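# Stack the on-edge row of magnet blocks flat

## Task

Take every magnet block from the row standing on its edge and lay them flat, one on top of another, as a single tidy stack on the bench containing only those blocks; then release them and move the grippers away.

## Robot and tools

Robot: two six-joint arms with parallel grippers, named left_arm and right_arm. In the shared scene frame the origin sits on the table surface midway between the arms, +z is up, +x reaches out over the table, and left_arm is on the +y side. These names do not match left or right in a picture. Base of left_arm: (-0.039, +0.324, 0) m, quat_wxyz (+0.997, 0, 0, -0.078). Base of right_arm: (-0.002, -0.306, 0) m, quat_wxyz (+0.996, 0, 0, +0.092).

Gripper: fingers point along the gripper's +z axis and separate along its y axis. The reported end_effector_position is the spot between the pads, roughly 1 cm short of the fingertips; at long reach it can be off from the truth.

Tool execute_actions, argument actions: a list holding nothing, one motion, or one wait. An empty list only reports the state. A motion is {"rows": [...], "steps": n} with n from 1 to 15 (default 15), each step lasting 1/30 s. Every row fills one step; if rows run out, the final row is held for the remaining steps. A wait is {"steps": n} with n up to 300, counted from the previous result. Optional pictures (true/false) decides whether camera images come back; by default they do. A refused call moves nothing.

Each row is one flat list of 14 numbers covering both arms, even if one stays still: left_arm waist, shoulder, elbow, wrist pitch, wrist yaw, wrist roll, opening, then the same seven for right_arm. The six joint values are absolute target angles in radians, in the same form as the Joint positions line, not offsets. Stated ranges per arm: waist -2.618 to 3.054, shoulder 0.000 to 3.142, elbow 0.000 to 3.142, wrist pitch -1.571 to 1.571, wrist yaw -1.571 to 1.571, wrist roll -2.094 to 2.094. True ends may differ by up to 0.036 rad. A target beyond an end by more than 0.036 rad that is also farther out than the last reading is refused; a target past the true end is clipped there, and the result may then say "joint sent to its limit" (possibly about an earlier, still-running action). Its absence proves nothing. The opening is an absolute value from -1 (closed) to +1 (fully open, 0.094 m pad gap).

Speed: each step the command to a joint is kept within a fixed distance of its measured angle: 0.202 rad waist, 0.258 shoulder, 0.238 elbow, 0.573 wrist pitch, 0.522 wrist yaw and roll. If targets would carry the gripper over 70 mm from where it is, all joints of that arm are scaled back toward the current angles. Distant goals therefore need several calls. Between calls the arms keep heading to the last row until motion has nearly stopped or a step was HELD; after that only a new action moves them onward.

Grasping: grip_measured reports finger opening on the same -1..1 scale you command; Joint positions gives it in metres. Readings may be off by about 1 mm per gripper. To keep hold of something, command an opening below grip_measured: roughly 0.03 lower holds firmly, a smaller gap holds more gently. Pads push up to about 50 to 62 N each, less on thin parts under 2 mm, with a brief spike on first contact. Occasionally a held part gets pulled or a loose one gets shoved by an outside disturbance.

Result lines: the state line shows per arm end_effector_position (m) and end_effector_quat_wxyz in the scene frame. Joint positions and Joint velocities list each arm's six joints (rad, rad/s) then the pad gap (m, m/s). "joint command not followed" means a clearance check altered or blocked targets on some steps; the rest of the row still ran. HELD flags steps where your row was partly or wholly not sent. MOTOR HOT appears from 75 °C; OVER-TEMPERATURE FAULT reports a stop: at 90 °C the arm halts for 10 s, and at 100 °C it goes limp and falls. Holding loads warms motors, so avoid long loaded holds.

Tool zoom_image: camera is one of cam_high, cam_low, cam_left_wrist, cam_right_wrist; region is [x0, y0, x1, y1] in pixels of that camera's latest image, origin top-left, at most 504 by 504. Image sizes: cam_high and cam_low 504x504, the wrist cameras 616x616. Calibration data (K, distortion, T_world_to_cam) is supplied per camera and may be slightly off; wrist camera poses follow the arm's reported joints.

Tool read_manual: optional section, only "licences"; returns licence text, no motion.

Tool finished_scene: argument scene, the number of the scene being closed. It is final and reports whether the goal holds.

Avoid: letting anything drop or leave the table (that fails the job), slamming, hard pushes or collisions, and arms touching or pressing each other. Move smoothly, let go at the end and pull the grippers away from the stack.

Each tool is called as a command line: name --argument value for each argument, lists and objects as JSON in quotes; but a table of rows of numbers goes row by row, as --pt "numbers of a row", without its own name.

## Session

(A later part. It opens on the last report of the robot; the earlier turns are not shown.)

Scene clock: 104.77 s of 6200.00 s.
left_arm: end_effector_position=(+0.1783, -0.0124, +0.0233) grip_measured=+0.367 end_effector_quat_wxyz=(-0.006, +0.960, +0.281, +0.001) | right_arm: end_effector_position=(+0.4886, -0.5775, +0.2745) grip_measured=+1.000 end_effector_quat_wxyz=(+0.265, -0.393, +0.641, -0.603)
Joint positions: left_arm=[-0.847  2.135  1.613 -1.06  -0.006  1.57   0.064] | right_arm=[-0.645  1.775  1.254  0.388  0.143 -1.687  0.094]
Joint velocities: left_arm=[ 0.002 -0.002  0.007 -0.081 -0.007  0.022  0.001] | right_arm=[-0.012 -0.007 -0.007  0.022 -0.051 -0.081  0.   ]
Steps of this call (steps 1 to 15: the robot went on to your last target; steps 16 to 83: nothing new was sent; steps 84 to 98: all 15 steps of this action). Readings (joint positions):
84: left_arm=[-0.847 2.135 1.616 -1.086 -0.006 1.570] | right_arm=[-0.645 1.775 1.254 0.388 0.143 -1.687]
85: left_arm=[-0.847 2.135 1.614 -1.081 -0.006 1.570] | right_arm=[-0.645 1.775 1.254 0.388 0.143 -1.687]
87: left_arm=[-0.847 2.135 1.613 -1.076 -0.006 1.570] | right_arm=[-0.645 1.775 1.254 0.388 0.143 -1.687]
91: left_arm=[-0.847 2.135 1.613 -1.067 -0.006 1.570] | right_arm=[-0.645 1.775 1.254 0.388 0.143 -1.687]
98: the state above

execute_actions --actions '[{"rows":[[-0.844,2.125,1.595,-1.04,0,1.575,0.33,-0.645,1.775,1.254,0.388,0.143,-1.687,1],[-0.844,2.125,1.595,-1.04,0,1.575,0.33,-0.645,1.775,1.254,0.388,0.143,-1.687,1],[-0.844,2.125,1.595,-1.04,0,1.575,0.33,-0.645,1.775,1.254,0.388,0.143,-1.687,1],[-0.844,2.125,1.595,-1.04,0,1.575,0.33,-0.645,1.775,1.254,0.388,0.143,-1.687,1],[-0.844,2.125,1.595,-1.04,0,1.575,0.33,-0.645,1.775,1.254,0.388,0.143,-1.687,1],[-0.844,2.125,1.595,-1.04,0,1.575,0.36,-0.645,1.775,1.254,0.388,0.143,-1.687,1],[-0.844,2.125,1.595,-1.04,0,1.575,0.39,-0.645,1.775,1.254,0.388,0.143,-1.687,1],[-0.844,2.125,1.595,-1.04,0,1.575,0.45,-0.645,1.775,1.254,0.388,0.143,-1.687,1],[-0.844,2.125,1.595,-1.04,0,1.575,0.8,-0.645,1.775,1.254,0.388,0.143,-1.687,1]]}]' --pictures false

execute_actions --actions '[{"rows":[[-0.844,2.1,1.6,-1.06,0,1.575,0.8,-0.645,1.775,1.254,0.388,0.143,-1.687,1],[-0.844,2.07,1.6,-1.06,0,1.575,0.8,-0.645,1.775,1.254,0.388,0.143,-1.687,1],[-0.844,2.04,1.6,-1.06,0,1.575,0.8,-0.645,1.775,1.254,0.388,0.143,-1.687,1],[-0.844,2.01,1.6,-1.06,0,1.575,0.8,-0.645,1.775,1.254,0.388,0.143,-1.687,1],[-0.844,1.98,1.6,-1.06,0,1.575,0.8,-0.645,1.775,1.254,0.388,0.143,-1.687,1],[-0.844,1.95,1.6,-1.06,0,1.575,0.8,-0.645,1.775,1.254,0.388,0.143,-1.687,1],[-0.844,1.92,1.6,-1.06,0,1.575,0.8,-0.645,1.775,1.254,0.388,0.143,-1.687,1],[-0.844,1.89,1.59,-1.03,0,1.55,0.8,-0.645,1.775,1.254,0.388,0.143,-1.687,1],[-0.844,1.86,1.57,-0.98,0,1.5,0.8,-0.645,1.775,1.254,0.388,0.143,-1.687,1],[-0.844,1.83,1.54,-0.9,0,1.42,0.8,-0.645,1.775,1.254,0.388,0.143,-1.687,1],[-0.844,1.8,1.5,-0.8,0,1.33,0.8,-0.645,1.775,1.254,0.388,0.143,-1.687,1],[-0.844,1.77,1.46,-0.7,0,1.23,0.8,-0.645,1.775,1.254,0.388,0.143,-1.687,1],[-0.844,1.74,1.41,-0.6,0,1.13,0.8,-0.645,1.775,1.254,0.388,0.143,-1.687,1],[-0.844,1.71,1.36,-0.5,0,1.03,0.8,-0.645,1.775,1.254,0.388,0.143,-1.687,1],[-0.844,1.68,1.31,-0.4,0,0.93,0.8,-0.645,1.775,1.254,0.388,0.143,-1.687,1]]}]' --pictures false

execute_actions --actions '[{"rows":[[-0.844,1.65,0.95,0.3,0,0,0.8,-0.645,1.775,1.254,0.388,0.143,-1.687,1]]}]' --pictures false

execute_actions --actions '[{"rows":[[-0.844,1.65,0.9,0.4,0,0,0.8,-0.645,1.775,1.254,0.388,0.143,-1.687,1],[-0.844,1.65,0.85,0.5,0,0,0.8,-0.645,1.775,1.254,0.388,0.143,-1.687,1],[-0.844,1.65,0.8,0.6,0,0,0.8,-0.645,1.775,1.254,0.388,0.143,-1.687,1],[-0.844,1.65,0.75,0.7,0,0,0.8,-0.645,1.775,1.254,0.388,0.143,-1.687,1],[-0.844,1.65,0.7,0.75,0,0,0.8,-0.645,1.775,1.254,0.388,0.143,-1.687,1],[-0.844,1.65,0.65,0.8,0,0,0.8,-0.645,1.775,1.254,0.388,0.143,-1.687,1],[-0.844,1.65,0.6,0.85,0,0,0.8,-0.645,1.775,1.254,0.388,0.143,-1.687,1],[-0.844,1.65,0.55,0.87,0,0,0.8,-0.645,1.775,1.254,0.388,0.143,-1.687,1],[-0.844,1.65,0.5,0.87,0,0,0.8,-0.645,1.775,1.254,0.388,0.143,-1.687,1],[-0.844,1.65,0.46,0.87,0,0,0.8,-0.645,1.775,1.254,0.388,0.143,-1.687,1],[-0.844,1.65,0.44,0.87,0,0,0.8,-0.645,1.775,1.254,0.388,0.143,-1.687,1]]}]' --pictures false

execute_actions --actions '[{"steps":12}]'

Scene clock: 147.23 s of 6200.00 s.
left_arm: end_effector_position=(+0.1784, -0.0123, +0.0221) grip_measured=+0.798 end_effector_quat_wxyz=(-0.005, +0.960, +0.281, +0.002) | right_arm: end_effector_position=(+0.4886, -0.5775, +0.2745) grip_measured=+1.000 end_effector_quat_wxyz=(+0.265, -0.393, +0.641, -0.603)
Joint positions: left_arm=[-0.847  2.135  1.608 -1.053 -0.007  1.57   0.084] | right_arm=[-0.645  1.775  1.254  0.388  0.143 -1.687  0.094]
Joint velocities: left_arm=[ 0.007  0.002 -0.007  0.007 -0.022 -0.022 -0.001] | right_arm=[-0.017  0.007 -0.012 -0.022 -0.037  0.007  0.   ]
Steps of this call (steps 1 to 15: the robot went on to your last target; steps 16 to 90: nothing new was sent; then 38.97 s passed at rest; steps 91 to 105: all 15 steps of this action). Readings (joint positions):
91: left_arm=[-0.847 2.135 1.611 -1.057 -0.006 1.570] | right_arm=[-0.645 1.775 1.254 0.388 0.143 -1.687]
92: left_arm=[-0.847 2.135 1.608 -1.054 -0.006 1.570] | right_arm=[-0.645 1.775 1.254 0.388 0.143 -1.687]
94: left_arm=[-0.847 2.135 1.608 -1.054 -0.006 1.570] | right_arm=[-0.645 1.775 1.254 0.388 0.143 -1.687]
98: left_arm=[-0.847 2.135 1.608 -1.054 -0.007 1.570] | right_arm=[-0.645 1.775 1.254 0.388 0.143 -1.687]
105: the state above

Scene clock: 147.73 s of 6200.00 s.
left_arm: end_effector_position=(+0.2003, -0.0466, +0.1516) grip_measured=+0.798 end_effector_quat_wxyz=(+0.266, +0.871, +0.410, +0.038) | right_arm: end_effector_position=(+0.4886, -0.5775, +0.2745) grip_measured=+1.000 end_effector_quat_wxyz=(+0.265, -0.393, +0.641, -0.603)
Joint positions: left_arm=[-0.847  1.727  1.427 -0.726 -0.007  1.261  0.084] | right_arm=[-0.645  1.775  1.254  0.388  0.143 -1.687  0.094]
Joint velocities: left_arm=[-0.012 -0.862 -1.443  2.366 -0.095 -2.249  0.001] | right_arm=[-0.007  0.022  0.007 -0.066  0.007 -0.066  0.   ]
Steps of this call (steps 1 to 15: all 15 steps of this action). Readings (joint positions):
1: left_arm=[-0.847 2.135 1.608 -1.053 -0.007 1.570] | right_arm=[-0.645 1.775 1.254 0.388 0.143 -1.687]
2: left_arm=[-0.847 2.132 1.608 -1.053 -0.007 1.570] | right_arm=[-0.645 1.775 1.254 0.388 0.143 -1.687]
4: left_arm=[-0.847 2.110 1.604 -1.054 -0.007 1.570] | right_arm=[-0.645 1.775 1.254 0.388 0.143 -1.687]
8: left_arm=[-0.847 1.994 1.599 -1.053 -0.007 1.569] | right_arm=[-0.645 1.775 1.254 0.388 0.143 -1.687]
15: the state above

Scene clock: 148.23 s of 6200.00 s.
left_arm: end_effector_position=(+0.2238, -0.0833, +0.1401) grip_measured=+0.798 end_effector_quat_wxyz=(+0.457, +0.453, +0.735, -0.216) | right_arm: end_effector_position=(+0.4886, -0.5775, +0.2745) grip_measured=+1.000 end_effector_quat_wxyz=(+0.265, -0.393, +0.641, -0.603)
Joint positions: left_arm=[-0.847  1.67   0.935  0.224 -0.007  0.106  0.084] | right_arm=[-0.645  1.775  1.254  0.388  0.143 -1.687  0.094]
Joint velocities: left_arm=[ 0.007  0.007 -0.012  0.359  0.037 -0.711  0.   ] | right_arm=[-0.007  0.017  0.002  0.022 -0.037 -0.037  0.   ]
Steps of this call (steps 1 to 15: all 15 steps of this action). Readings (joint positions):
1: left_arm=[-0.847 1.697 1.365 -0.626 -0.007 1.171] | right_arm=[-0.645 1.775 1.254 0.388 0.143 -1.687]
2: left_arm=[-0.847 1.670 1.292 -0.508 -0.007 1.073] | right_arm=[-0.645 1.775 1.254 0.388 0.143 -1.687]
4: left_arm=[-0.847 1.644 1.147 -0.280 -0.007 0.879] | right_arm=[-0.645 1.775 1.254 0.388 0.143 -1.687]
8: left_arm=[-0.847 1.663 0.952 0.020 -0.007 0.492] | right_arm=[-0.645 1.775 1.254 0.388 0.143 -1.687]
15: the state above

Scene clock: 148.73 s of 6200.00 s.
left_arm: end_effector_position=(+0.1808, -0.0161, +0.0599) grip_measured=+0.798 end_effector_quat_wxyz=(+0.465, +0.409, +0.745, -0.249) | right_arm: end_effector_position=(+0.4886, -0.5775, +0.2745) grip_measured=+1.000 end_effector_quat_wxyz=(+0.265, -0.393, +0.641, -0.603)
Joint positions: left_arm=[-0.847  1.664  0.431  0.772 -0.007  0.006  0.084] | right_arm=[-0.645  1.775  1.254  0.388  0.143 -1.687  0.094]
Joint velocities: left_arm=[-0.012 -0.012 -0.007  0.125 -0.022 -0.037 -0.001] | right_arm=[ 0.002 -0.002  0.007 -0.037 -0.066 -0.051  0.   ]
Steps of this call (steps 1 to 15: all 15 steps of this action). Readings (joint positions):
1: left_arm=[-0.847 1.670 0.932 0.248 -0.007 0.085] | right_arm=[-0.645 1.775 1.254 0.388 0.143 -1.687]
2: left_arm=[-0.847 1.670 0.919 0.292 -0.007 0.069] | right_arm=[-0.645 1.775 1.254 0.388 0.143 -1.687]
4: left_arm=[-0.847 1.666 0.859 0.422 -0.007 0.045] | right_arm=[-0.645 1.775 1.254 0.388 0.143 -1.687]
8: left_arm=[-0.847 1.664 0.663 0.664 -0.007 0.020] | right_arm=[-0.645 1.775 1.254 0.388 0.143 -1.687]
15: the state above

Scene clock: 149.13 s of 6200.00 s.
left_arm: end_effector_position=(+0.1848, -0.0224, +0.0765) grip_measured=+0.798 end_effector_quat_wxyz=(+0.491, +0.398, +0.728, -0.265) | right_arm: end_effector_position=(+0.4886, -0.5775, +0.2745) grip_measured=+1.000 end_effector_quat_wxyz=(+0.265, -0.393, +0.641, -0.603)
Joint positions: left_arm=[-0.847  1.664  0.431  0.845 -0.007  0.003  0.084] | right_arm=[-0.645  1.775  1.254  0.388  0.143 -1.687  0.094]
Joint velocities: left_arm=[ 0.002 -0.012 -0.012  0.051  0.081  0.007  0.   ] | right_arm=[ 0.007  0.002  0.002  0.066 -0.037 -0.066  0.   ]
Steps of this call (steps 1 to 12: the robot went on to your last target). Readings (joint positions):
1: left_arm=[-0.847 1.664 0.431 0.782 -0.007 0.005] | right_arm=[-0.645 1.775 1.254 0.388 0.143 -1.687]
2: left_arm=[-0.847 1.664 0.431 0.798 -0.007 0.005] | right_arm=[-0.645 1.775 1.254 0.388 0.143 -1.687]
4: left_arm=[-0.847 1.664 0.431 0.819 -0.007 0.004] | right_arm=[-0.645 1.775 1.254 0.388 0.143 -1.687]
8: left_arm=[-0.847 1.664 0.431 0.839 -0.007 0.003] | right_arm=[-0.645 1.775 1.254 0.388 0.143 -1.687]
12: the state above
camera_calibration (this result's frames):
cam_left_wrist: T_world_to_cam=[[-0.760249, -0.592233, 0.266984, 0.0988642], [-0.636228, 0.595725, -0.490231, 0.211657], [0.131282, -0.542561, -0.829695, 0.140099], [0, 0, 0, 1]] pos_world=[0.191431, 0.00847351, 0.193606]

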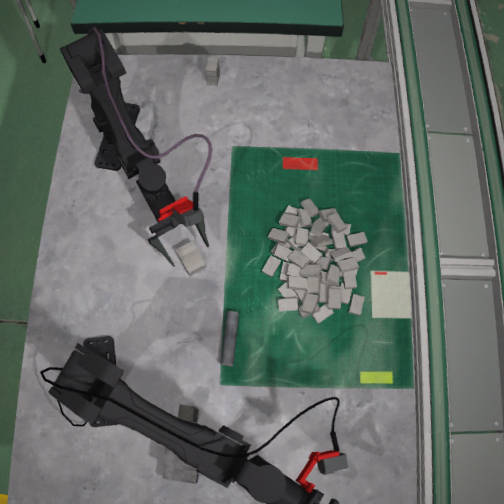

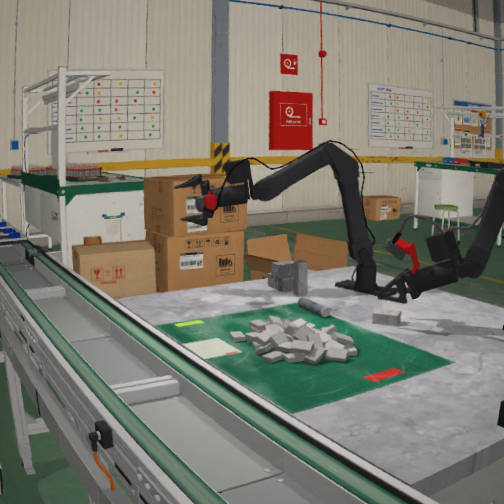

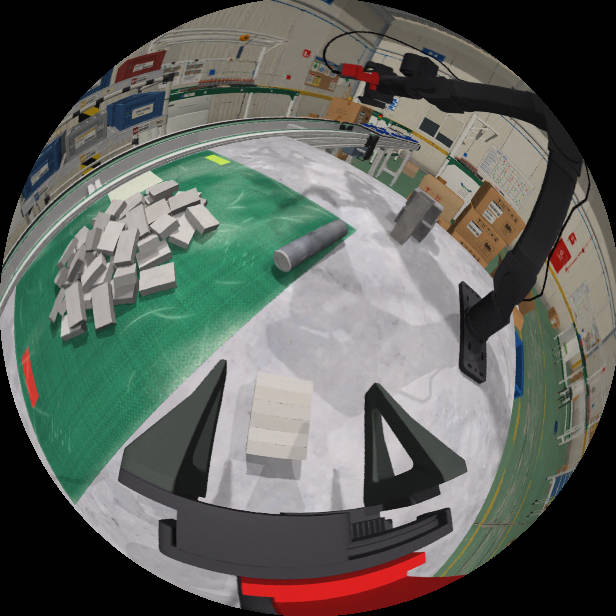

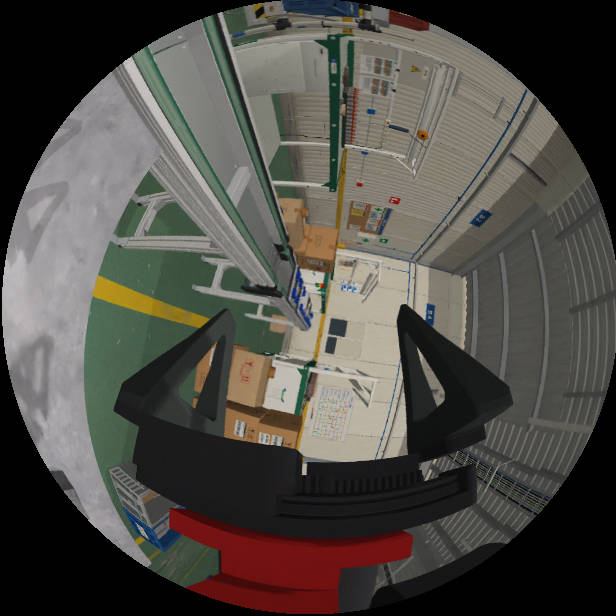

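Descend with the wrist leading.

execute_actions --actions '[{"rows":[[-0.84,1.68,0.42,0.92,0,0,0.8,-0.645,1.775,1.254,0.388,0.143,-1.687,1],[-0.84,1.7,0.415,0.97,0,0,0.8,-0.645,1.775,1.254,0.388,0.143,-1.687,1],[-0.84,1.725,0.41,1.01,0,0,0.8,-0.645,1.775,1.254,0.388,0.143,-1.687,1],[-0.84,1.75,0.405,1.05,0,0,0.8,-0.645,1.775,1.254,0.388,0.143,-1.687,1],[-0.84,1.775,0.4,1.08,0,0,0.8,-0.645,1.775,1.254,0.388,0.143,-1.687,1],[-0.84,1.8,0.395,1.11,0,0,0.8,-0.645,1.775,1.254,0.388,0.143,-1.687,1],[-0.84,1.825,0.395,1.14,0,0,0.8,-0.645,1.775,1.254,0.388,0.143,-1.687,1],[-0.84,1.85,0.395,1.165,0,0,0.8,-0.645,1.775,1.254,0.388,0.143,-1.687,1],[-0.84,1.875,0.395,1.19,0,0,0.8,-0.645,1.775,1.254,0.388,0.143,-1.687,1],[-0.84,1.9,0.395,1.21,0,0,0.8,-0.645,1.775,1.254,0.388,0.143,-1.687,1],[-0.84,1.92,0.395,1.22,0,0,0.8,-0.645,1.775,1.254,0.388,0.143,-1.687,1],[-0.84,1.935,0.395,1.22,0,0,0.8,-0.645,1.775,1.254,0.388,0.143,-1.687,1],[-0.84,1.95,0.395,1.22,0,0,0.8,-0.645,1.775,1.254,0.388,0.143,-1.687,1],[-0.84,1.96,0.395,1.22,0,0,0.8,-0.645,1.775,1.254,0.388,0.143,-1.687,1],[-0.84,1.97,0.395,1.22,0,0,0.8,-0.645,1.775,1.254,0.388,0.143,-1.687,1]]}]' --pictures false

execute_actions --actions '[{"steps":15}]'

zoom_image --camera "cam_low" --region '[340, 250, 480, 350]'

Scene clock: 164.73 s of 6200.00 s.
left_arm: end_effector_position=(+0.1870, -0.0258, +0.0313) grip_measured=+0.798 end_effector_quat_wxyz=(+0.495, +0.396, +0.725, -0.267) | right_arm: end_effector_position=(+0.4886, -0.5775, +0.2745) grip_measured=+1.000 end_effector_quat_wxyz=(+0.265, -0.393, +0.641, -0.603)
Joint positions: left_arm=[-0.847  1.941  0.411  1.155 -0.007  0.002  0.084] | right_arm=[-0.645  1.775  1.254  0.388  0.143 -1.687  0.094]
Joint velocities: left_arm=[-0.002  0.344 -0.002  0.212 -0.139  0.022 -0.   ] | right_arm=[-0.012  0.007  0.002  0.051 -0.022 -0.022  0.   ]
Steps of this call (steps 1 to 30: the robot went on to your last target; steps 31 to 90: nothing new was sent; then 12.10 s passed at rest; steps 91 to 105: all 15 steps of this action). Readings (joint positions):
91: left_arm=[-0.847 1.664 0.431 0.853 -0.007 0.002] | right_arm=[-0.645 1.775 1.254 0.388 0.143 -1.687]
92: left_arm=[-0.847 1.667 0.431 0.866 -0.007 0.002] | right_arm=[-0.645 1.775 1.254 0.388 0.143 -1.687]
94: left_arm=[-0.847 1.691 0.431 0.922 -0.007 0.002] | right_arm=[-0.645 1.775 1.254 0.388 0.143 -1.687]
98: left_arm=[-0.847 1.786 0.423 1.041 -0.007 0.002] | right_arm=[-0.645 1.775 1.254 0.388 0.143 -1.687]
105: the state above

Scene clock: 165.23 s of 6200.00 s.
left_arm: end_effector_position=(+0.1880, -0.0274, +0.0334) grip_measured=+0.798 end_effector_quat_wxyz=(+0.504, +0.393, +0.720, -0.272) | right_arm: end_effector_position=(+0.4886, -0.5775, +0.2745) grip_measured=+1.000 end_effector_quat_wxyz=(+0.265, -0.393, +0.641, -0.603)
Joint positions: left_arm=[-0.847  1.96   0.41   1.198 -0.007  0.002  0.084] | right_arm=[-0.645  1.775  1.254  0.388  0.143 -1.687  0.094]
Joint velocities: left_arm=[-0.007  0.007  0.017 -0.007  0.022 -0.022  0.   ] | right_arm=[ 0.007  0.007  0.002  0.051  0.022 -0.037  0.   ]
Steps of this call (steps 1 to 15: the robot went on to your last target). Readings (joint positions):
1: left_arm=[-0.847 1.951 0.411 1.161 -0.007 0.002] | right_arm=[-0.645 1.775 1.254 0.388 0.143 -1.687]
2: left_arm=[-0.847 1.957 0.411 1.165 -0.007 0.002] | right_arm=[-0.645 1.775 1.254 0.388 0.143 -1.687]
4: left_arm=[-0.847 1.960 0.410 1.172 -0.007 0.002] | right_arm=[-0.645 1.775 1.254 0.388 0.143 -1.687]
8: left_arm=[-0.847 1.960 0.410 1.189 -0.007 0.002] | right_arm=[-0.645 1.775 1.254 0.388 0.143 -1.687]
15: the state above
camera_calibration (this result's frames):
cam_left_wrist: T_world_to_cam=[[-0.76511, -0.584427, 0.270281, 0.110857], [-0.627025, 0.580774, -0.519173, 0.194379], [0.146447, -0.566697, -0.810807, 0.0970478], [0, 0, 0, 1]] pos_world=[0.192486, 0.00689422, 0.149641]

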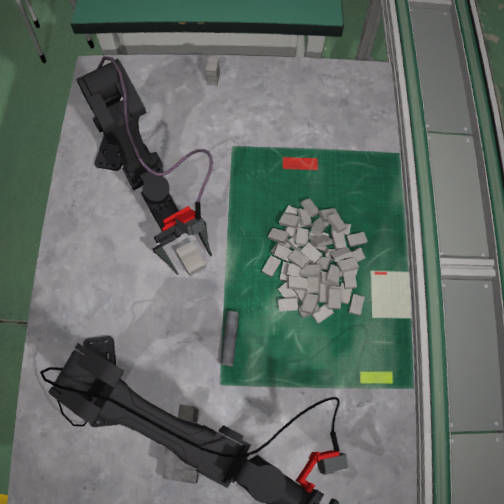

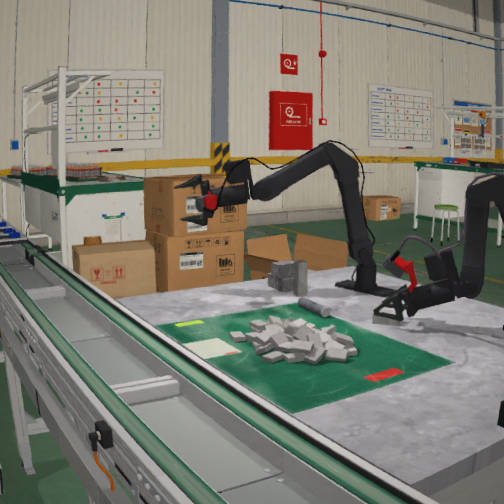

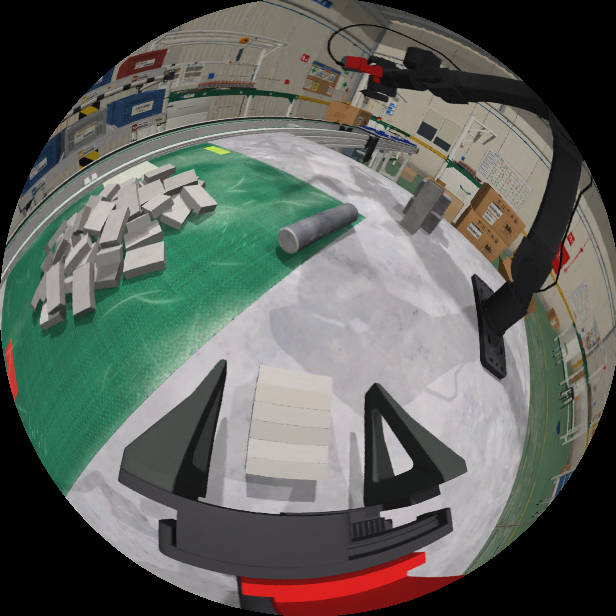

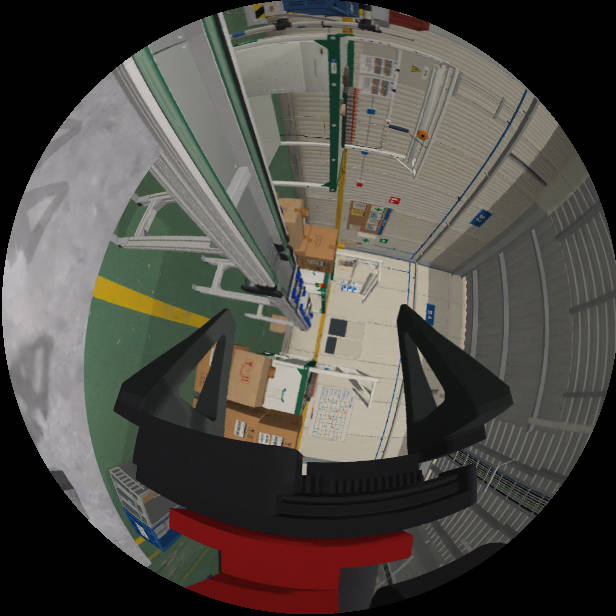

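Region (340, 250, 480, 350) of cam_low's 504x504 image, scaled by 3.600, with more detail than that image has; it fills the top 360 rows of this view, and the rest is white.

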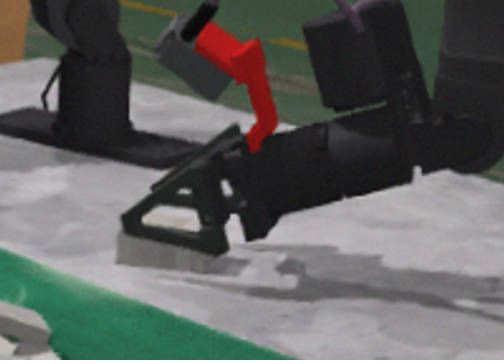

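execute_actions --actions '[{"rows":[[-0.835,1.985,0.41,1.22,0,0,0.7,-0.645,1.775,1.254,0.388,0.143,-1.687,1],[-0.835,1.995,0.41,1.22,0,0,0.6,-0.645,1.775,1.254,0.388,0.143,-1.687,1],[-0.835,2.005,0.41,1.22,0,0,0.5,-0.645,1.775,1.254,0.388,0.143,-1.687,1],[-0.835,2.012,0.41,1.22,0,0,0.4,-0.645,1.775,1.254,0.388,0.143,-1.687,1]]}]'

zoom_image --camera "cam_low" --region '[340, 250, 480, 350]'

Scene clock: 171.27 s of 6200.00 s.
left_arm: end_effector_position=(+0.1865, -0.0250, +0.0197) grip_measured=+0.403 end_effector_quat_wxyz=(+0.493, +0.397, +0.727, -0.266) | right_arm: end_effector_position=(+0.4886, -0.5775, +0.2745) grip_measured=+1.000 end_effector_quat_wxyz=(+0.265, -0.393, +0.641, -0.603)
Joint positions: left_arm=[-0.847  2.     0.41   1.208 -0.007  0.002  0.066] | right_arm=[-0.645  1.775  1.254  0.388  0.143 -1.687  0.094]
Joint velocities: left_arm=[-0.007 -0.012 -0.017 -0.007 -0.095 -0.081 -0.   ] | right_arm=[-0.027 -0.007 -0.002  0.007  0.022 -0.051  0.   ]
Steps of this call (steps 1 to 15: the robot went on to your last target; steps 16 to 90: nothing new was sent; then 2.53 s passed at rest; steps 91 to 105: all 15 steps of this action). Readings (joint positions):
91: left_arm=[-0.847 1.960 0.410 1.199 -0.007 0.002] | right_arm=[-0.645 1.775 1.254 0.388 0.143 -1.687]
92: left_arm=[-0.847 1.962 0.410 1.201 -0.007 0.002] | right_arm=[-0.645 1.775 1.254 0.388 0.143 -1.687]
94: left_arm=[-0.847 1.976 0.410 1.207 -0.007 0.002] | right_arm=[-0.645 1.775 1.254 0.388 0.143 -1.687]
98: left_arm=[-0.847 2.000 0.410 1.208 -0.007 0.002] | right_arm=[-0.645 1.775 1.254 0.388 0.143 -1.687]
105: the state above
camera_calibration (this result's frames):
cam_left_wrist: T_world_to_cam=[[-0.760526, -0.591402, 0.268038, 0.11382], [-0.635578, 0.593614, -0.493622, 0.186297], [0.132819, -0.545771, -0.827341, 0.090862], [0, 0, 0, 1]] pos_world=[0.192901, 0.00631502, 0.136626]

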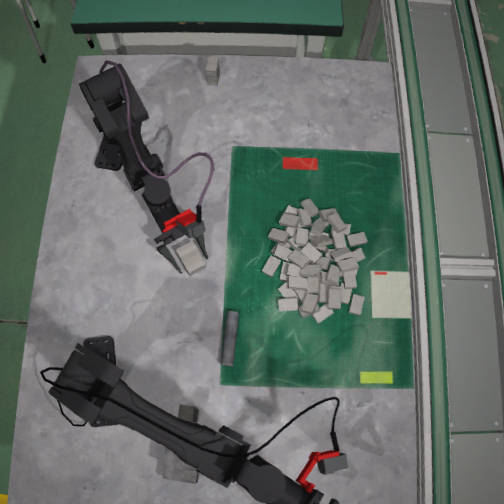

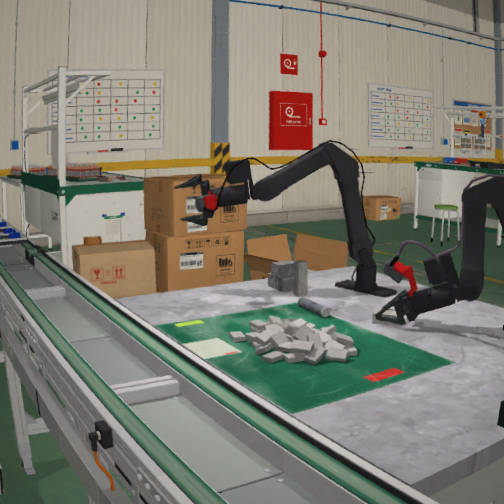

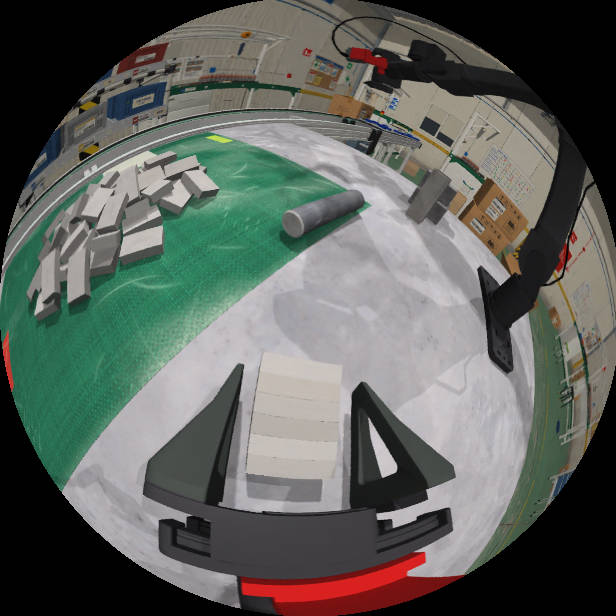

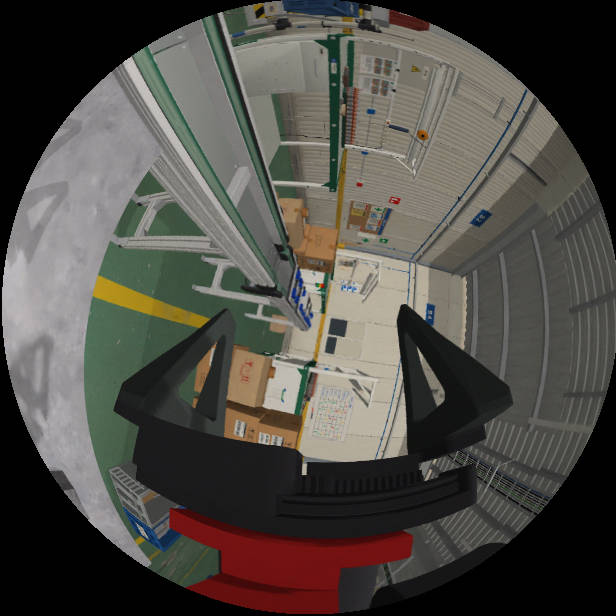

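Region (340, 250, 480, 350) of cam_low's 504x504 image, scaled by 3.600, with more detail than that image has; it fills the top 360 rows of this view, and the rest is white.

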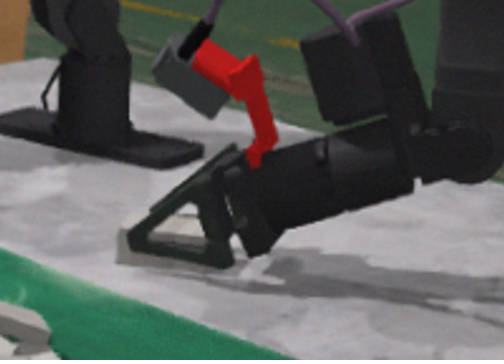

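execute_actions --actions '[{"rows":[[-0.845,2.025,0.445,1.215,0,0,0.25,-0.645,1.775,1.254,0.388,0.143,-1.687,1]],"steps":12}]' --pictures false

Scene clock: 177.53 s of 6200.00 s.
left_arm: end_effector_position=(+0.1865, -0.0250, +0.0197) grip_measured=+0.253 end_effector_quat_wxyz=(+0.493, +0.397, +0.727, -0.266) | right_arm: end_effector_position=(+0.4886, -0.5775, +0.2745) grip_measured=+1.000 end_effector_quat_wxyz=(+0.265, -0.393, +0.641, -0.603)
Joint positions: left_arm=[-0.847  2.     0.41   1.208 -0.007  0.002  0.059] | right_arm=[-0.645  1.775  1.254  0.388  0.143 -1.687  0.094]
Joint velocities: left_arm=[-0.017 -0.007 -0.007  0.007  0.007 -0.007 -0.   ] | right_arm=[ 0.007 -0.022  0.002 -0.037 -0.007 -0.007  0.   ]
Steps of this call (steps 1 to 15: the robot went on to your last target; steps 16 to 90: nothing new was sent; then 2.87 s passed at rest; steps 91 to 102: all 12 steps of this action). Readings (joint positions):
91: left_arm=[-0.847 2.000 0.410 1.208 -0.007 0.002] | right_arm=[-0.645 1.775 1.254 0.388 0.143 -1.687]
92: left_arm=[-0.847 2.000 0.410 1.208 -0.007 0.002] | right_arm=[-0.645 1.775 1.254 0.388 0.143 -1.687]
94: left_arm=[-0.847 2.000 0.410 1.208 -0.007 0.002] | right_arm=[-0.645 1.775 1.254 0.388 0.143 -1.687]
98: left_arm=[-0.847 2.000 0.410 1.208 -0.007 0.002] | right_arm=[-0.645 1.775 1.254 0.388 0.143 -1.687]
102: the state above

execute_actions --actions '[{"rows":[[-0.845,2.035,0.465,1.215,0,0,0.25,-0.645,1.775,1.254,0.388,0.143,-1.687,1]],"steps":12}]' --pictures false

Scene clock: 180.00 s of 6200.00 s.
left_arm: end_effector_position=(+0.1909, -0.0319, +0.0206) grip_measured=+0.253 end_effector_quat_wxyz=(+0.496, +0.396, +0.725, -0.268) | right_arm: end_effector_position=(+0.4886, -0.5775, +0.2745) grip_measured=+1.000 end_effector_quat_wxyz=(+0.265, -0.393, +0.641, -0.603)
Joint positions: left_arm=[-0.847  2.02   0.44   1.208 -0.007  0.002  0.059] | right_arm=[-0.645  1.775  1.254  0.388  0.143 -1.687  0.094]
Joint velocities: left_arm=[ 0.017  0.002 -0.017 -0.037 -0.081 -0.007  0.   ] | right_arm=[0.002 0.012 0.007 0.066 0.007 0.022 0.   ]
Steps of this call (steps 1 to 15: the robot went on to your last target; steps 16 to 62: nothing new was sent; steps 63 to 74: all 12 steps of this action). Readings (joint positions):
63: left_arm=[-0.847 2.003 0.413 1.208 -0.007 0.002] | right_arm=[-0.645 1.775 1.254 0.388 0.143 -1.687]
64: left_arm=[-0.847 2.009 0.421 1.208 -0.007 0.002] | right_arm=[-0.645 1.775 1.254 0.388 0.143 -1.687]
66: left_arm=[-0.847 2.018 0.436 1.208 -0.007 0.002] | right_arm=[-0.645 1.775 1.254 0.388 0.143 -1.687]
70: left_arm=[-0.847 2.020 0.440 1.208 -0.007 0.002] | right_arm=[-0.645 1.775 1.254 0.388 0.143 -1.687]
74: the state above

execute_actions --actions '[{"rows":[[-0.845,2.025,0.445,1.215,0,0,0.1,-0.645,1.775,1.254,0.388,0.143,-1.687,1]],"steps":8}]'

zoom_image --camera "cam_low" --region '[360, 280, 430, 340]'

zoom_image --camera "cam_high" --region '[150, 210, 230, 290]'

Scene clock: 186.77 s of 6200.00 s.
left_arm: end_effector_position=(+0.1909, -0.0319, +0.0206) grip_measured=+0.103 end_effector_quat_wxyz=(+0.496, +0.396, +0.725, -0.268) | right_arm: end_effector_position=(+0.4886, -0.5775, +0.2745) grip_measured=+1.000 end_effector_quat_wxyz=(+0.265, -0.393, +0.641, -0.603)
Joint positions: left_arm=[-0.847  2.02   0.44   1.208 -0.007  0.002  0.052] | right_arm=[-0.645  1.775  1.254  0.388  0.143 -1.687  0.094]
Joint velocities: left_arm=[ 0.002 -0.002 -0.027  0.007  0.037  0.066 -0.001] | right_arm=[ 0.007  0.017 -0.002 -0.022 -0.037  0.051  0.   ]
Steps of this call (steps 1 to 15: the robot went on to your last target; steps 16 to 90: nothing new was sent; then 3.50 s passed at rest; steps 91 to 98: all 8 steps of this action). Readings (joint positions):
91: left_arm=[-0.847 2.020 0.440 1.208 -0.007 0.002] | right_arm=[-0.645 1.775 1.254 0.388 0.143 -1.687]
92: left_arm=[-0.847 2.020 0.440 1.208 -0.007 0.002] | right_arm=[-0.645 1.775 1.254 0.388 0.143 -1.687]
94: left_arm=[-0.847 2.020 0.440 1.208 -0.007 0.002] | right_arm=[-0.645 1.775 1.254 0.388 0.143 -1.687]
98: the state above
camera_calibration (this result's frames):
cam_left_wrist: T_world_to_cam=[[-0.76207, -0.588985, 0.268972, 0.113201], [-0.632714, 0.58913, -0.502592, 0.193182], [0.13756, -0.553193, -0.821617, 0.085949], [0, 0, 0, 1]] pos_world=[0.196673, 0.000411019, 0.137261]

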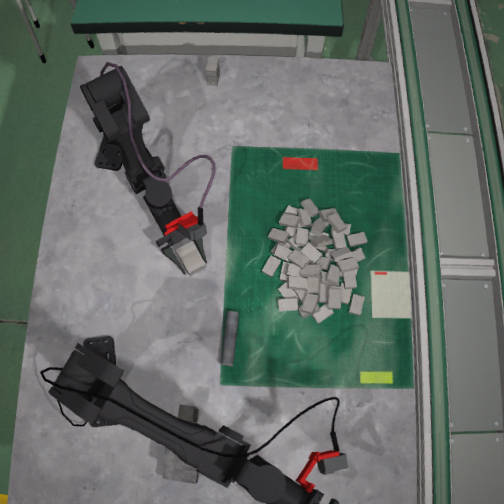

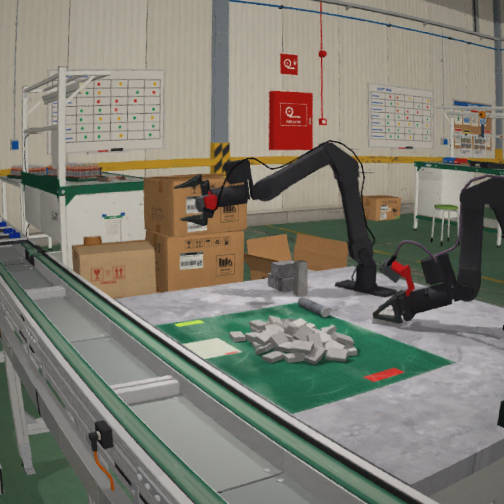

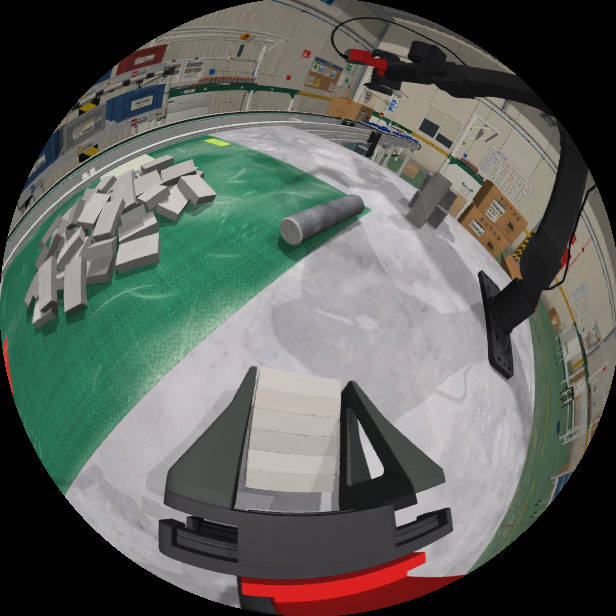

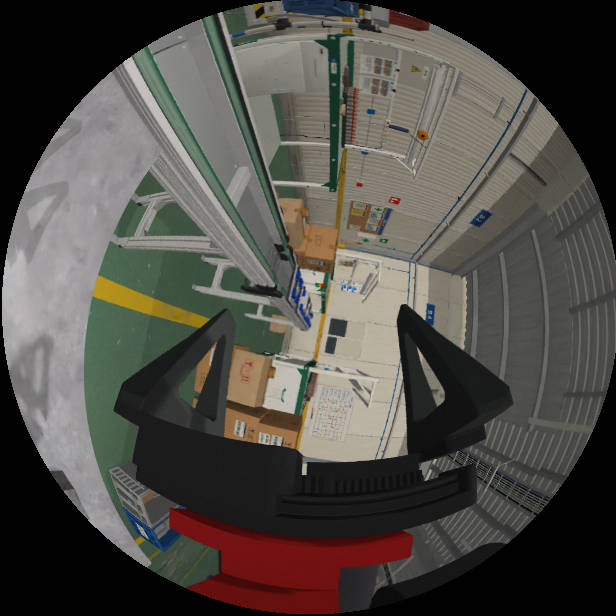

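Region (360, 280, 430, 340) of cam_low's 504x504 image, scaled by 7.200, with more detail than that image has; it fills the top 432 rows of this view, and the rest is white.

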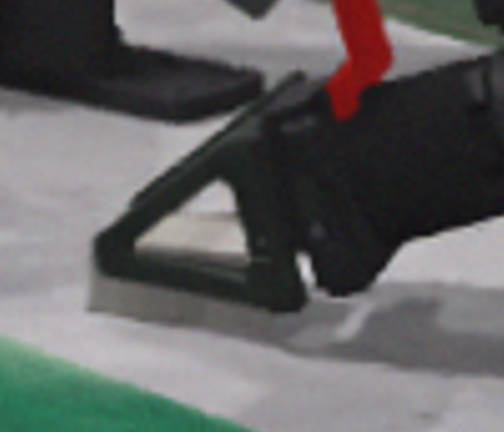

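Region (150, 210, 230, 290) of cam_high's 504x504 image, scaled by 6.300, with more detail than that image has.

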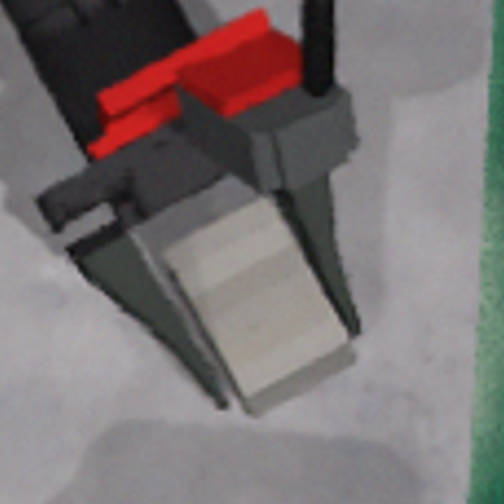

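execute_actions --actions '[{"rows":[[-0.845,2.025,0.445,1.175,0,0,0.1,-0.645,1.775,1.254,0.388,0.143,-1.687,1]],"steps":15}]' --pictures false

execute_actions --actions '[{"rows":[[-0.845,2.025,0.445,1.175,0,0,0.06,-0.645,1.775,1.254,0.388,0.143,-1.687,1],[-0.845,2.025,0.445,1.175,0,0,0.03,-0.645,1.775,1.254,0.388,0.143,-1.687,1],[-0.845,2.025,0.445,1.175,0,0,0,-0.645,1.775,1.254,0.388,0.143,-1.687,1],[-0.845,2.025,0.445,1.175,0,0,-0.03,-0.645,1.775,1.254,0.388,0.143,-1.687,1],[-0.845,2.025,0.445,1.175,0,0,-0.07,-0.645,1.775,1.254,0.388,0.143,-1.687,1]],"steps":12}]' --pictures false

Scene clock: 196.93 s of 6200.00 s.
left_arm: end_effector_position=(+0.1900, -0.0305, +0.0162) grip_measured=+0.103 end_effector_quat_wxyz=(+0.489, +0.398, +0.729, -0.264) | right_arm: end_effector_position=(+0.4886, -0.5775, +0.2745) grip_measured=+1.000 end_effector_quat_wxyz=(+0.265, -0.393, +0.641, -0.603)
Joint positions: left_arm=[-0.847  2.02   0.44   1.189 -0.007  0.002  0.052] | right_arm=[-0.645  1.775  1.254  0.388  0.143 -1.687  0.094]
Joint velocities: left_arm=[-0.007  0.007  0.007  0.007 -0.007 -0.022 -0.001] | right_arm=[ 0.002 -0.017  0.007  0.037 -0.022 -0.037  0.   ]
Steps of this call (steps 1 to 15: the robot went on to your last target; steps 16 to 90: nothing new was sent; then 6.67 s passed at rest; steps 91 to 105: all 15 steps of this action). Readings (joint positions):
91: left_arm=[-0.847 2.020 0.440 1.206 -0.007 0.002] | right_arm=[-0.645 1.775 1.254 0.388 0.143 -1.687]
92: left_arm=[-0.847 2.020 0.440 1.204 -0.007 0.002] | right_arm=[-0.645 1.775 1.254 0.388 0.143 -1.687]
94: left_arm=[-0.847 2.020 0.440 1.197 -0.007 0.002] | right_arm=[-0.645 1.775 1.254 0.388 0.143 -1.687]
98: left_arm=[-0.847 2.020 0.440 1.191 -0.007 0.002] | right_arm=[-0.645 1.775 1.254 0.388 0.143 -1.687]
105: the state above

Scene clock: 197.33 s of 6200.00 s.
left_arm: end_effector_position=(+0.1904, -0.0302, +0.0161) grip_measured=-0.059 end_effector_quat_wxyz=(+0.490, +0.398, +0.730, -0.263) | right_arm: end_effector_position=(+0.4886, -0.5775, +0.2745) grip_measured=+1.000 end_effector_quat_wxyz=(+0.265, -0.393, +0.641, -0.603)
Joint positions: left_arm=[-0.847  2.02   0.44   1.188 -0.009  0.001  0.044] | right_arm=[-0.645  1.775  1.254  0.388  0.143 -1.687  0.094]
Joint velocities: left_arm=[-0.017 -0.007 -0.002  0.037  0.095 -0.022 -0.001] | right_arm=[ 0.002  0.002  0.002  0.022  0.022 -0.037  0.   ]
Steps of this call (steps 1 to 12: all 12 steps of this action). Readings (joint positions):
1: left_arm=[-0.847 2.020 0.440 1.189 -0.007 0.002] | right_arm=[-0.645 1.775 1.254 0.388 0.143 -1.687]
2: left_arm=[-0.847 2.020 0.440 1.188 -0.007 0.002] | right_arm=[-0.645 1.775 1.254 0.388 0.143 -1.687]
4: left_arm=[-0.847 2.020 0.440 1.188 -0.008 0.002] | right_arm=[-0.645 1.775 1.254 0.388 0.143 -1.687]
8: left_arm=[-0.847 2.020 0.440 1.188 -0.009 0.001] | right_arm=[-0.645 1.775 1.254 0.388 0.143 -1.687]
12: the state above

Tighten, test lift.

execute_actions --actions '[{"rows":[[-0.845,2.02,0.445,1.19,0,0,-0.11,-0.645,1.775,1.254,0.388,0.143,-1.687,1],[-0.845,2.02,0.445,1.19,0,0,-0.11,-0.645,1.775,1.254,0.388,0.143,-1.687,1],[-0.845,2.01,0.445,1.19,0,0,-0.11,-0.645,1.775,1.254,0.388,0.143,-1.687,1],[-0.845,2.0,0.445,1.19,0,0,-0.11,-0.645,1.775,1.254,0.388,0.143,-1.687,1],[-0.845,1.985,0.445,1.19,0,0,-0.11,-0.645,1.775,1.254,0.388,0.143,-1.687,1],[-0.845,1.97,0.445,1.19,0,0,-0.11,-0.645,1.775,1.254,0.388,0.143,-1.687,1],[-0.845,1.955,0.445,1.19,0,0,-0.11,-0.645,1.775,1.254,0.388,0.143,-1.687,1],[-0.845,1.94,0.445,1.19,0,0,-0.11,-0.645,1.775,1.254,0.388,0.143,-1.687,1],[-0.845,1.925,0.445,1.19,0,0,-0.11,-0.645,1.775,1.254,0.388,0.143,-1.687,1],[-0.845,1.91,0.445,1.19,0,0,-0.11,-0.645,1.775,1.254,0.388,0.143,-1.687,1]]}]' --pictures false

execute_actions --actions '[{"steps":8}]'

zoom_image --camera "cam_low" --region '[360, 280, 430, 340]'

Scene clock: 210.13 s of 6200.00 s.
left_arm: end_effector_position=(+0.1920, -0.0328, +0.0371) grip_measured=-0.074 end_effector_quat_wxyz=(+0.502, +0.393, +0.722, -0.270) | right_arm: end_effector_position=(+0.4886, -0.5775, +0.2745) grip_measured=+1.000 end_effector_quat_wxyz=(+0.265, -0.393, +0.641, -0.603)
Joint positions: left_arm=[-0.847  1.942  0.44   1.143 -0.009  0.001  0.044] | right_arm=[-0.645  1.775  1.254  0.388  0.143 -1.687  0.094]
Joint velocities: left_arm=[ 0.002 -0.032  0.002  0.022  0.022 -0.022 -0.   ] | right_arm=[ 0.007 -0.022  0.002  0.007  0.037  0.007  0.   ]
Steps of this call (steps 1 to 15: the robot went on to your last target; steps 16 to 90: nothing new was sent; then 9.30 s passed at rest; steps 91 to 105: all 15 steps of this action). Readings (joint positions):
91: left_arm=[-0.847 2.020 0.440 1.188 -0.009 0.001] | right_arm=[-0.645 1.775 1.254 0.388 0.143 -1.687]
92: left_arm=[-0.847 2.020 0.440 1.188 -0.009 0.001] | right_arm=[-0.645 1.775 1.254 0.388 0.143 -1.687]
94: left_arm=[-0.847 2.020 0.440 1.188 -0.009 0.001] | right_arm=[-0.645 1.775 1.254 0.388 0.143 -1.687]
98: left_arm=[-0.847 2.004 0.440 1.167 -0.009 0.001] | right_arm=[-0.645 1.775 1.254 0.388 0.143 -1.687]
105: the state above

Scene clock: 210.40 s of 6200.00 s.
left_arm: end_effector_position=(+0.1918, -0.0326, +0.0364) grip_measured=-0.074 end_effector_quat_wxyz=(+0.500, +0.393, +0.723, -0.270) | right_arm: end_effector_position=(+0.4886, -0.5775, +0.2745) grip_measured=+1.000 end_effector_quat_wxyz=(+0.265, -0.393, +0.641, -0.603)
Joint positions: left_arm=[-0.847  1.942  0.44   1.14  -0.009  0.001  0.044] | right_arm=[-0.645  1.775  1.254  0.388  0.143 -1.687  0.094]
Joint velocities: left_arm=[-0.007 -0.002 -0.002  0.007 -0.081 -0.066 -0.   ] | right_arm=[ 0.002 -0.007  0.002 -0.007 -0.007 -0.037  0.   ]
Steps of this call (steps 1 to 8: the robot went on to your last target). Readings (joint positions):
1: left_arm=[-0.847 1.942 0.440 1.143 -0.009 0.001] | right_arm=[-0.645 1.775 1.254 0.388 0.143 -1.687]
2: left_arm=[-0.847 1.942 0.440 1.142 -0.009 0.001] | right_arm=[-0.645 1.775 1.254 0.388 0.143 -1.687]
4: left_arm=[-0.847 1.942 0.440 1.140 -0.009 0.001] | right_arm=[-0.645 1.775 1.254 0.388 0.143 -1.687]
8: the state above
camera_calibration (this result's frames):
cam_left_wrist: T_world_to_cam=[[-0.76201, -0.588549, 0.270094, 0.109214], [-0.631499, 0.583049, -0.511139, 0.201934], [0.143352, -0.560057, -0.815957, 0.0969441], [0, 0, 0, 1]] pos_world=[0.196846, 0.000834593, 0.15282]

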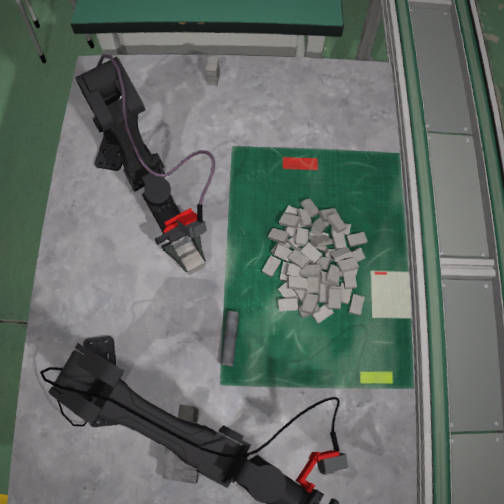

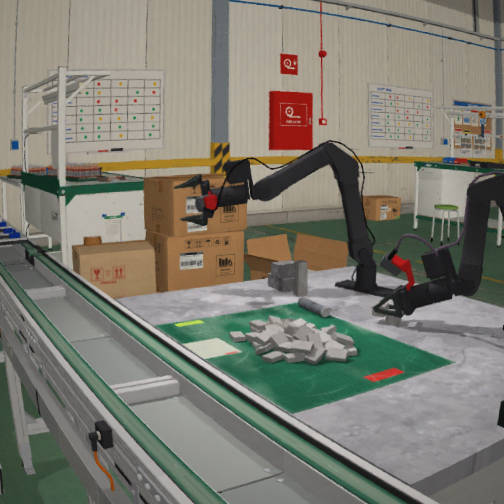

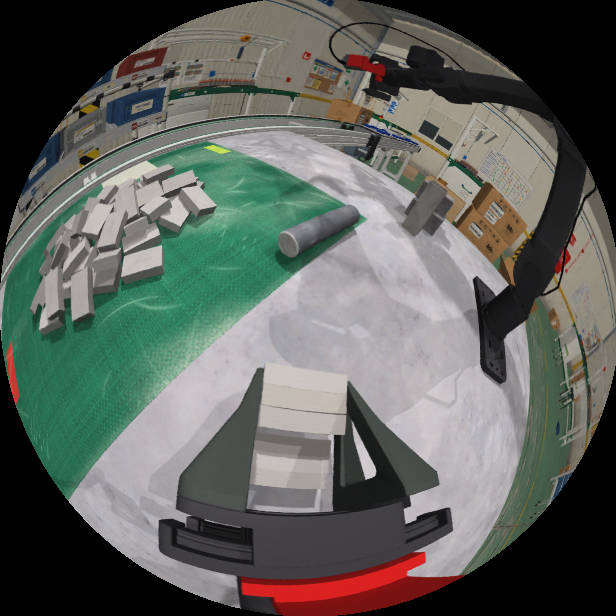

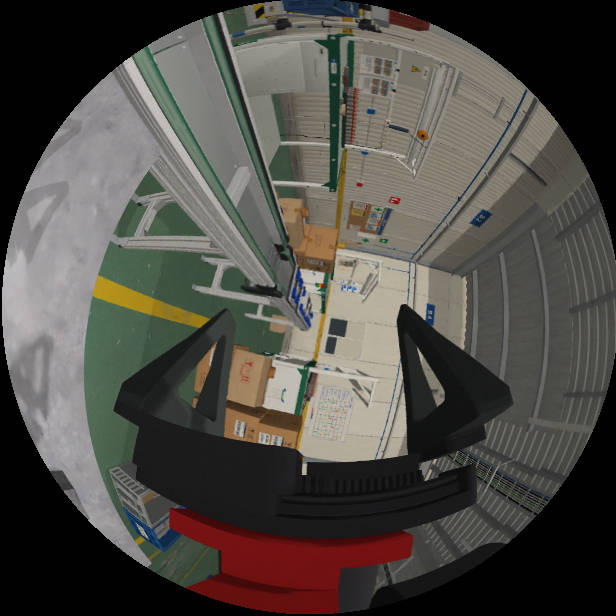

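Region (360, 280, 430, 340) of cam_low's 504x504 image, scaled by 7.200, with more detail than that image has; it fills the top 432 rows of this view, and the rest is white.

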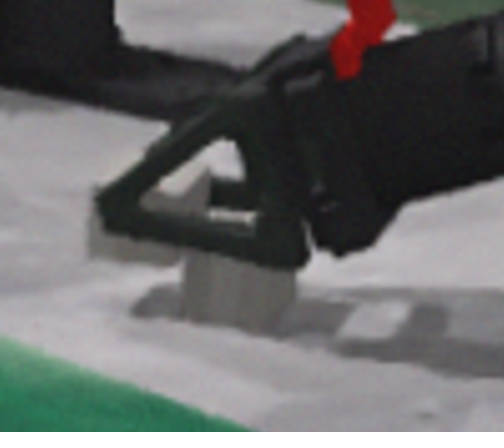

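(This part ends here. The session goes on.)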